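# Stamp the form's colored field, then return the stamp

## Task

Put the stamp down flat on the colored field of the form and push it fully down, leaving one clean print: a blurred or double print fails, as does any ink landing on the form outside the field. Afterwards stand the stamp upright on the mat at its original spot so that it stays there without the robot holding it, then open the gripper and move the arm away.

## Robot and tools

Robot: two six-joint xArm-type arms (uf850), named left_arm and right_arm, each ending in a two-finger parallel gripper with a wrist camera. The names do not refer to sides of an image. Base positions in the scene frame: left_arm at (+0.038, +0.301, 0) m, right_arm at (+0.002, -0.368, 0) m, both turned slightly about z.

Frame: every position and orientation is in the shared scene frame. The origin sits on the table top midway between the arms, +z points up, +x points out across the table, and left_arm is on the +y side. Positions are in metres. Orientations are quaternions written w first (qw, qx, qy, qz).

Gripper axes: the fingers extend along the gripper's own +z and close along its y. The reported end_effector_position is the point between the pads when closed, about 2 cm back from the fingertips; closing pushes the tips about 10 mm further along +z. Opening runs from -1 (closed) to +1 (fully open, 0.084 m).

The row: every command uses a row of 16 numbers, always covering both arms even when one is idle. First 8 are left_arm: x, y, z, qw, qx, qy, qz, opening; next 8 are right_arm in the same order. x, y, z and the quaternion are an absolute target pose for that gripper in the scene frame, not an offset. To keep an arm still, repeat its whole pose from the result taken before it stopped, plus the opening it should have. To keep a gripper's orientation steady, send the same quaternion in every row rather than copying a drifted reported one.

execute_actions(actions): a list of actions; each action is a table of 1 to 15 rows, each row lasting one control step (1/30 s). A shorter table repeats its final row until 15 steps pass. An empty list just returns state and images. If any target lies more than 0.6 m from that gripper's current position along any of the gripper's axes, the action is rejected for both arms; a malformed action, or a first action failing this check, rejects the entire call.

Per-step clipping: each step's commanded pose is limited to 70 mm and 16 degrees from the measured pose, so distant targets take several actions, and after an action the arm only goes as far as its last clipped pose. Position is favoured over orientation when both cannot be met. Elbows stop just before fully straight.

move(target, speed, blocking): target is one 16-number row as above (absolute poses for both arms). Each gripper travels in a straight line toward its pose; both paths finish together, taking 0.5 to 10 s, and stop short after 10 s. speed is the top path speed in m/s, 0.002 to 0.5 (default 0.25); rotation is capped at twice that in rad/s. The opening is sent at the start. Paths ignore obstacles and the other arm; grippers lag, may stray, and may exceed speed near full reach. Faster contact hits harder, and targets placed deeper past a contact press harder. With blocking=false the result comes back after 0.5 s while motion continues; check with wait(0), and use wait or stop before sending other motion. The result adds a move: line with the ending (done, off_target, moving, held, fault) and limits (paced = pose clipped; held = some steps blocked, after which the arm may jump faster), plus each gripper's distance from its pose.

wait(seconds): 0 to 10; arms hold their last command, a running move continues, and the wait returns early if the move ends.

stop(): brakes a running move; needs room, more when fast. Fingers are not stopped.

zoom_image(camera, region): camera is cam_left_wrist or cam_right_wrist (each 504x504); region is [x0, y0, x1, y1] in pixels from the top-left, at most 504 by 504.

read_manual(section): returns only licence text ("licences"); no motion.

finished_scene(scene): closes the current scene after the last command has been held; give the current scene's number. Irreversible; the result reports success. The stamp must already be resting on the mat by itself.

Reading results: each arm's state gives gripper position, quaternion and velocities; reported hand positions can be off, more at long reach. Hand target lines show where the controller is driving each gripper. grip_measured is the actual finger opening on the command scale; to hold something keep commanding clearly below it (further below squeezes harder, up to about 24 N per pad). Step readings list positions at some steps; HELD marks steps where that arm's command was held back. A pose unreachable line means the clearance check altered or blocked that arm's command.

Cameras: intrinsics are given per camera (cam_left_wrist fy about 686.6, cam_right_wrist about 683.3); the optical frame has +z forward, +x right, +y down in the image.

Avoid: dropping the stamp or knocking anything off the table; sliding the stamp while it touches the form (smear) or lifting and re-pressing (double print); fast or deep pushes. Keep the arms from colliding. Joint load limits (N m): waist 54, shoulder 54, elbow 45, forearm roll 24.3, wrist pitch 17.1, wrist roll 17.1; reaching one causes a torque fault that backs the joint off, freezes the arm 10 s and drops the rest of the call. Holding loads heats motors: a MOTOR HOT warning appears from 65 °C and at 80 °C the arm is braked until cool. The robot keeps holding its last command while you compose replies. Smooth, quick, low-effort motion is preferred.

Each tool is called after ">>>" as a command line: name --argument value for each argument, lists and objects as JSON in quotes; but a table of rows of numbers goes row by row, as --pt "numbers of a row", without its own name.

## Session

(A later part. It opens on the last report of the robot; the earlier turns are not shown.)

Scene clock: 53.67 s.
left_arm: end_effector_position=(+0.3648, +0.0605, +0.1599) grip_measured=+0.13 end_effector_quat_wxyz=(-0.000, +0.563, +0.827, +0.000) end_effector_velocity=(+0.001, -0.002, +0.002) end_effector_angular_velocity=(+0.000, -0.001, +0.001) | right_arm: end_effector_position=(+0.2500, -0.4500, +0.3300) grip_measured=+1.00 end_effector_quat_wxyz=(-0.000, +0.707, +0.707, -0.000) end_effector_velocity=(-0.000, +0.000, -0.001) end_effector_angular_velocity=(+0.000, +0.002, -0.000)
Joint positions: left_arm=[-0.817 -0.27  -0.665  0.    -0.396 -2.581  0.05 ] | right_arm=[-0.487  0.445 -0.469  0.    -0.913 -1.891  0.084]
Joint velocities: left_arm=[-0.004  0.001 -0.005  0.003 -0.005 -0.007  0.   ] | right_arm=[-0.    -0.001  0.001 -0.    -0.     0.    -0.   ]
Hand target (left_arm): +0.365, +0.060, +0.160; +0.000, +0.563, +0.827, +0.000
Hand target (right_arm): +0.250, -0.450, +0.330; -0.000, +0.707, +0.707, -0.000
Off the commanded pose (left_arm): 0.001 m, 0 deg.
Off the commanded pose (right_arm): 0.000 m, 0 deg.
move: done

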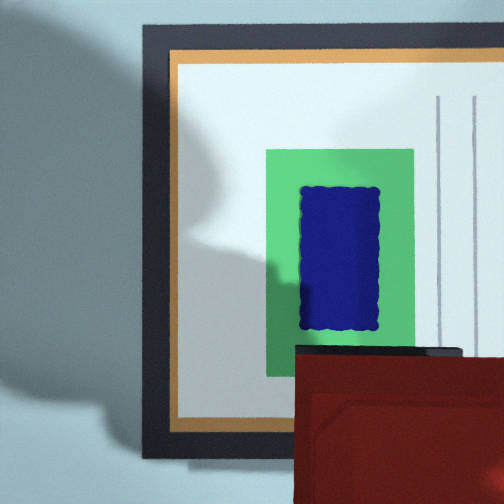

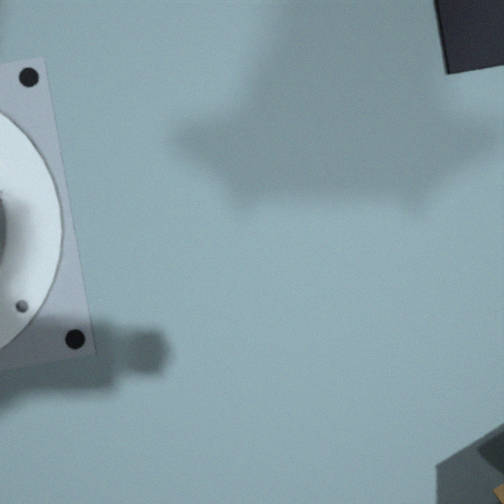

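>>> move --target '[0.4218,-0.143,0.13,0,0.660,0.751,0,-1, 0.25,-0.45,0.33,0,0.707,0.707,0,1]' --speed 0.3

>>> move --target '[0.4218,-0.143,0.068,0,0.660,0.751,0,-1, 0.25,-0.45,0.33,0,0.707,0.707,0,1]' --speed 0.06

>>> move --target '[0.4218,-0.143,0.068,0,0.660,0.751,0,1, 0.25,-0.45,0.33,0,0.707,0.707,0,1]'

>>> move --target '[0.4218,-0.143,0.17,0,0.660,0.751,0,1, 0.25,-0.45,0.33,0,0.707,0.707,0,1]' --speed 0.2

Scene clock: 57.67 s.
left_arm: end_effector_position=(+0.4222, -0.1428, +0.1305) grip_measured=+0.13 end_effector_quat_wxyz=(+0.000, +0.660, +0.751, -0.000) end_effector_velocity=(+0.001, -0.002, -0.000) end_effector_angular_velocity=(-0.000, -0.000, -0.001) | right_arm: end_effector_position=(+0.2500, -0.4500, +0.3300) grip_measured=+1.00 end_effector_quat_wxyz=(+0.000, +0.707, +0.707, +0.000) end_effector_velocity=(+0.000, -0.000, +0.001) end_effector_angular_velocity=(-0.000, -0.001, -0.000)
Joint positions: left_arm=[-1.039 -0.676 -1.202 -0.001 -0.525 -2.556  0.05 ] | right_arm=[-0.487  0.445 -0.469  0.    -0.913 -1.891  0.084]
Joint velocities: left_arm=[-0.    -0.004 -0.007 -0.    -0.002  0.001  0.   ] | right_arm=[ 0.    -0.    -0.001  0.    -0.001  0.     0.   ]
Hand target (left_arm): +0.422, -0.143, +0.130; +0.000, +0.660, +0.751, -0.000
Hand target (right_arm): +0.250, -0.450, +0.330; +0.000, +0.707, +0.707, -0.000
Off the commanded pose (left_arm): 0.001 m, 0 deg.
Off the commanded pose (right_arm): 0.000 m, 0 deg.
move: done

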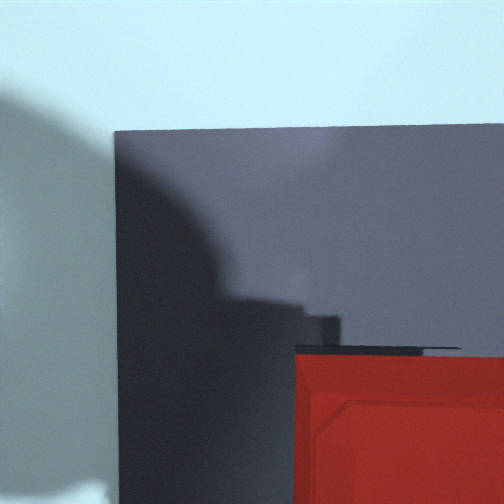

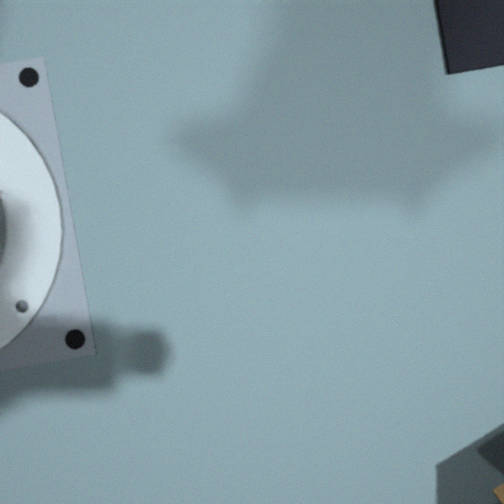

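Scene clock: 59.07 s.
left_arm: end_effector_position=(+0.4218, -0.1430, +0.0683) grip_measured=+0.13 end_effector_quat_wxyz=(-0.000, +0.660, +0.751, -0.000) end_effector_velocity=(+0.000, -0.000, -0.003) end_effector_angular_velocity=(-0.001, -0.001, -0.000) | right_arm: end_effector_position=(+0.2500, -0.4500, +0.3300) grip_measured=+1.00 end_effector_quat_wxyz=(+0.000, +0.707, +0.707, +0.000) end_effector_velocity=(-0.001, +0.000, -0.000) end_effector_angular_velocity=(+0.001, +0.001, -0.000)
Joint positions: left_arm=[-1.04  -0.786 -1.209 -0.    -0.424 -2.557  0.05 ] | right_arm=[-0.487  0.445 -0.469  0.    -0.913 -1.891  0.084]
Joint velocities: left_arm=[-0.    -0.005 -0.001 -0.     0.005  0.    -0.   ] | right_arm=[-0.     0.001  0.001  0.001 -0.001 -0.    -0.   ]
Hand target (left_arm): +0.422, -0.143, +0.068; -0.000, +0.660, +0.751, -0.000
Hand target (right_arm): +0.250, -0.450, +0.330; -0.000, +0.707, +0.707, +0.000
Off the commanded pose (left_arm): 0.000 m, 0 deg.
Off the commanded pose (right_arm): 0.000 m, 0 deg.
move: done

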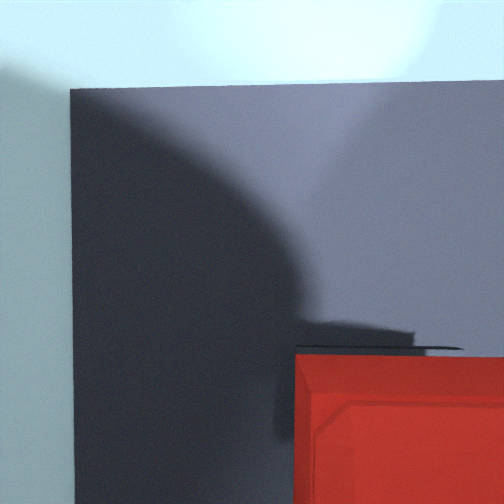

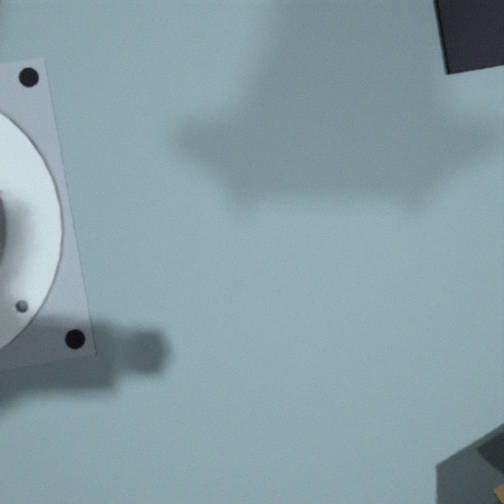

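Scene clock: 59.77 s.
left_arm: end_effector_position=(+0.4218, -0.1430, +0.0680) grip_measured=+1.00 end_effector_quat_wxyz=(+0.000, +0.660, +0.751, -0.000) end_effector_velocity=(-0.000, +0.000, -0.000) end_effector_angular_velocity=(+0.001, +0.001, +0.000) | right_arm: end_effector_position=(+0.2500, -0.4500, +0.3300) grip_measured=+1.00 end_effector_quat_wxyz=(-0.000, +0.707, +0.707, -0.000) end_effector_velocity=(-0.000, +0.000, +0.000) end_effector_angular_velocity=(-0.000, -0.000, +0.000)
Joint positions: left_arm=[-1.04  -0.786 -1.209  0.    -0.422 -2.557  0.084] | right_arm=[-0.487  0.445 -0.469  0.    -0.913 -1.891  0.084]
Joint velocities: left_arm=[ 0. -0.  0.  0. -0. -0.  0.] | right_arm=[ 0.     0.002  0.001 -0.    -0.    -0.     0.   ]
Hand target (left_arm): +0.422, -0.143, +0.068; -0.000, +0.660, +0.751, +0.000
Hand target (right_arm): +0.250, -0.450, +0.330; -0.000, +0.707, +0.707, +0.000
Off the commanded pose (left_arm): 0.000 m, 0 deg.
Off the commanded pose (right_arm): 0.000 m, 0 deg.
move: done

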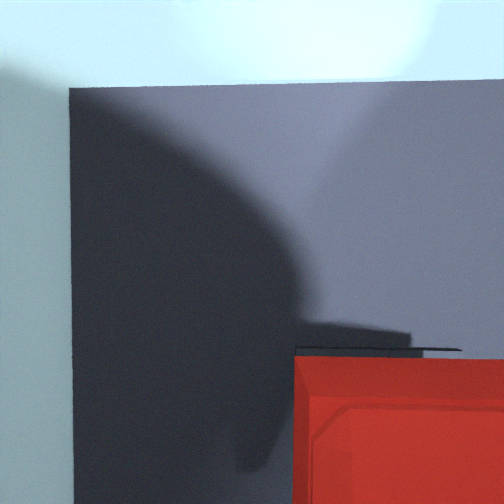

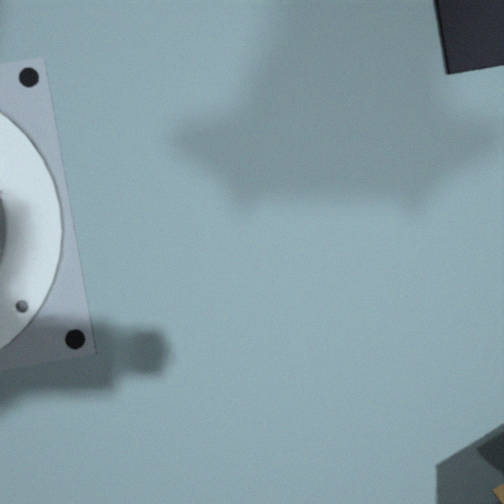

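Scene clock: 60.80 s.
left_arm: end_effector_position=(+0.4216, -0.1426, +0.1697) grip_measured=+1.00 end_effector_quat_wxyz=(-0.000, +0.660, +0.751, +0.000) end_effector_velocity=(+0.001, -0.001, +0.003) end_effector_angular_velocity=(-0.002, -0.002, +0.000) | right_arm: end_effector_position=(+0.2500, -0.4500, +0.3300) grip_measured=+1.00 end_effector_quat_wxyz=(-0.000, +0.707, +0.707, -0.000) end_effector_velocity=(+0.000, -0.000, +0.001) end_effector_angular_velocity=(-0.001, -0.003, +0.000)
Joint positions: left_arm=[-1.04  -0.613 -1.207  0.001 -0.595 -2.558  0.084] | right_arm=[-0.487  0.445 -0.469  0.    -0.913 -1.891  0.084]
Joint velocities: left_arm=[ 0.     0.004 -0.002  0.    -0.004 -0.     0.   ] | right_arm=[-0.     0.002  0.     0.     0.001 -0.     0.   ]
Hand target (left_arm): +0.422, -0.143, +0.170; +0.000, +0.660, +0.751, +0.000
Hand target (right_arm): +0.250, -0.450, +0.330; +0.000, +0.707, +0.707, -0.000
Off the commanded pose (left_arm): 0.001 m, 0 deg.
Off the commanded pose (right_arm): 0.000 m, 0 deg.
move: done

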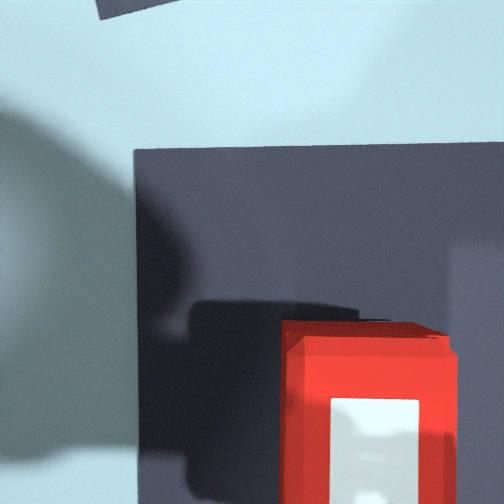

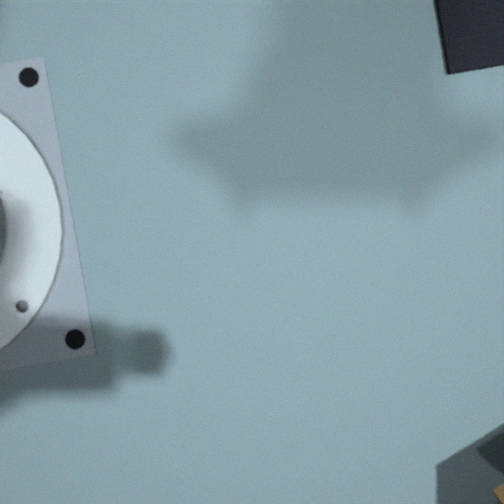

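Back in place. Move clear.

>>> move --target '[0.38,0.0,0.28,0,0.660,0.751,0,1, 0.25,-0.45,0.33,0,0.707,0.707,0,1]' --speed 0.3

>>> finished_scene --scene 2

Scene clock: 63.50 s.
left_arm: end_effector_position=(+0.3795, +0.0001, +0.2796) grip_measured=+1.00 end_effector_quat_wxyz=(-0.000, +0.660, +0.751, +0.000) end_effector_velocity=(+0.001, +0.000, +0.003) end_effector_angular_velocity=(-0.003, -0.003, -0.000) | right_arm: end_effector_position=(+0.2500, -0.4500, +0.3300) grip_measured=+1.00 end_effector_quat_wxyz=(-0.000, +0.707, +0.707, +0.000) end_effector_velocity=(-0.000, +0.000, +0.000) end_effector_angular_velocity=(-0.000, -0.000, +0.000)
Joint positions: left_arm=[-0.905 -0.165 -0.876  0.001 -0.712 -2.423  0.084] | right_arm=[-0.487  0.445 -0.469  0.    -0.913 -1.891  0.084]
Joint velocities: left_arm=[ 0.002  0.005 -0.     0.    -0.002  0.002  0.   ] | right_arm=[ 0.     0.002  0.001  0.    -0.001 -0.     0.   ]
Hand target (left_arm): +0.379, +0.000, +0.280; -0.000, +0.660, +0.751, +0.000
Hand target (right_arm): +0.250, -0.450, +0.330; +0.000, +0.707, +0.707, -0.000
Off the commanded pose (left_arm): 0.001 m, 0 deg.
Off the commanded pose (right_arm): 0.000 m, 0 deg.
move: done

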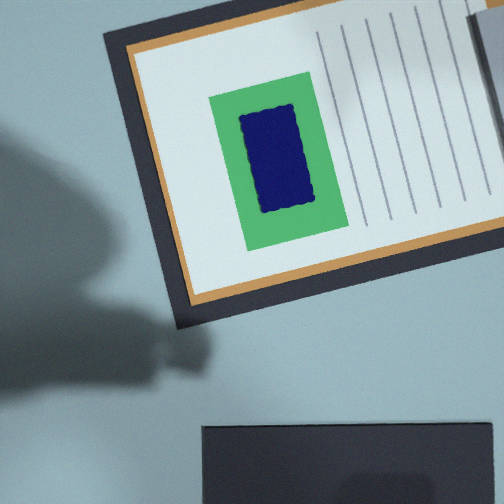

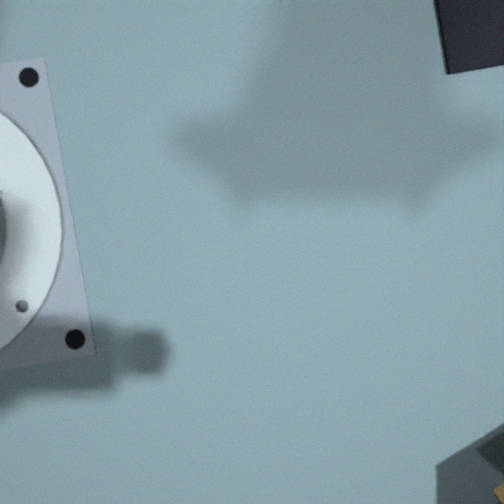

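The scene is finished: the task was done.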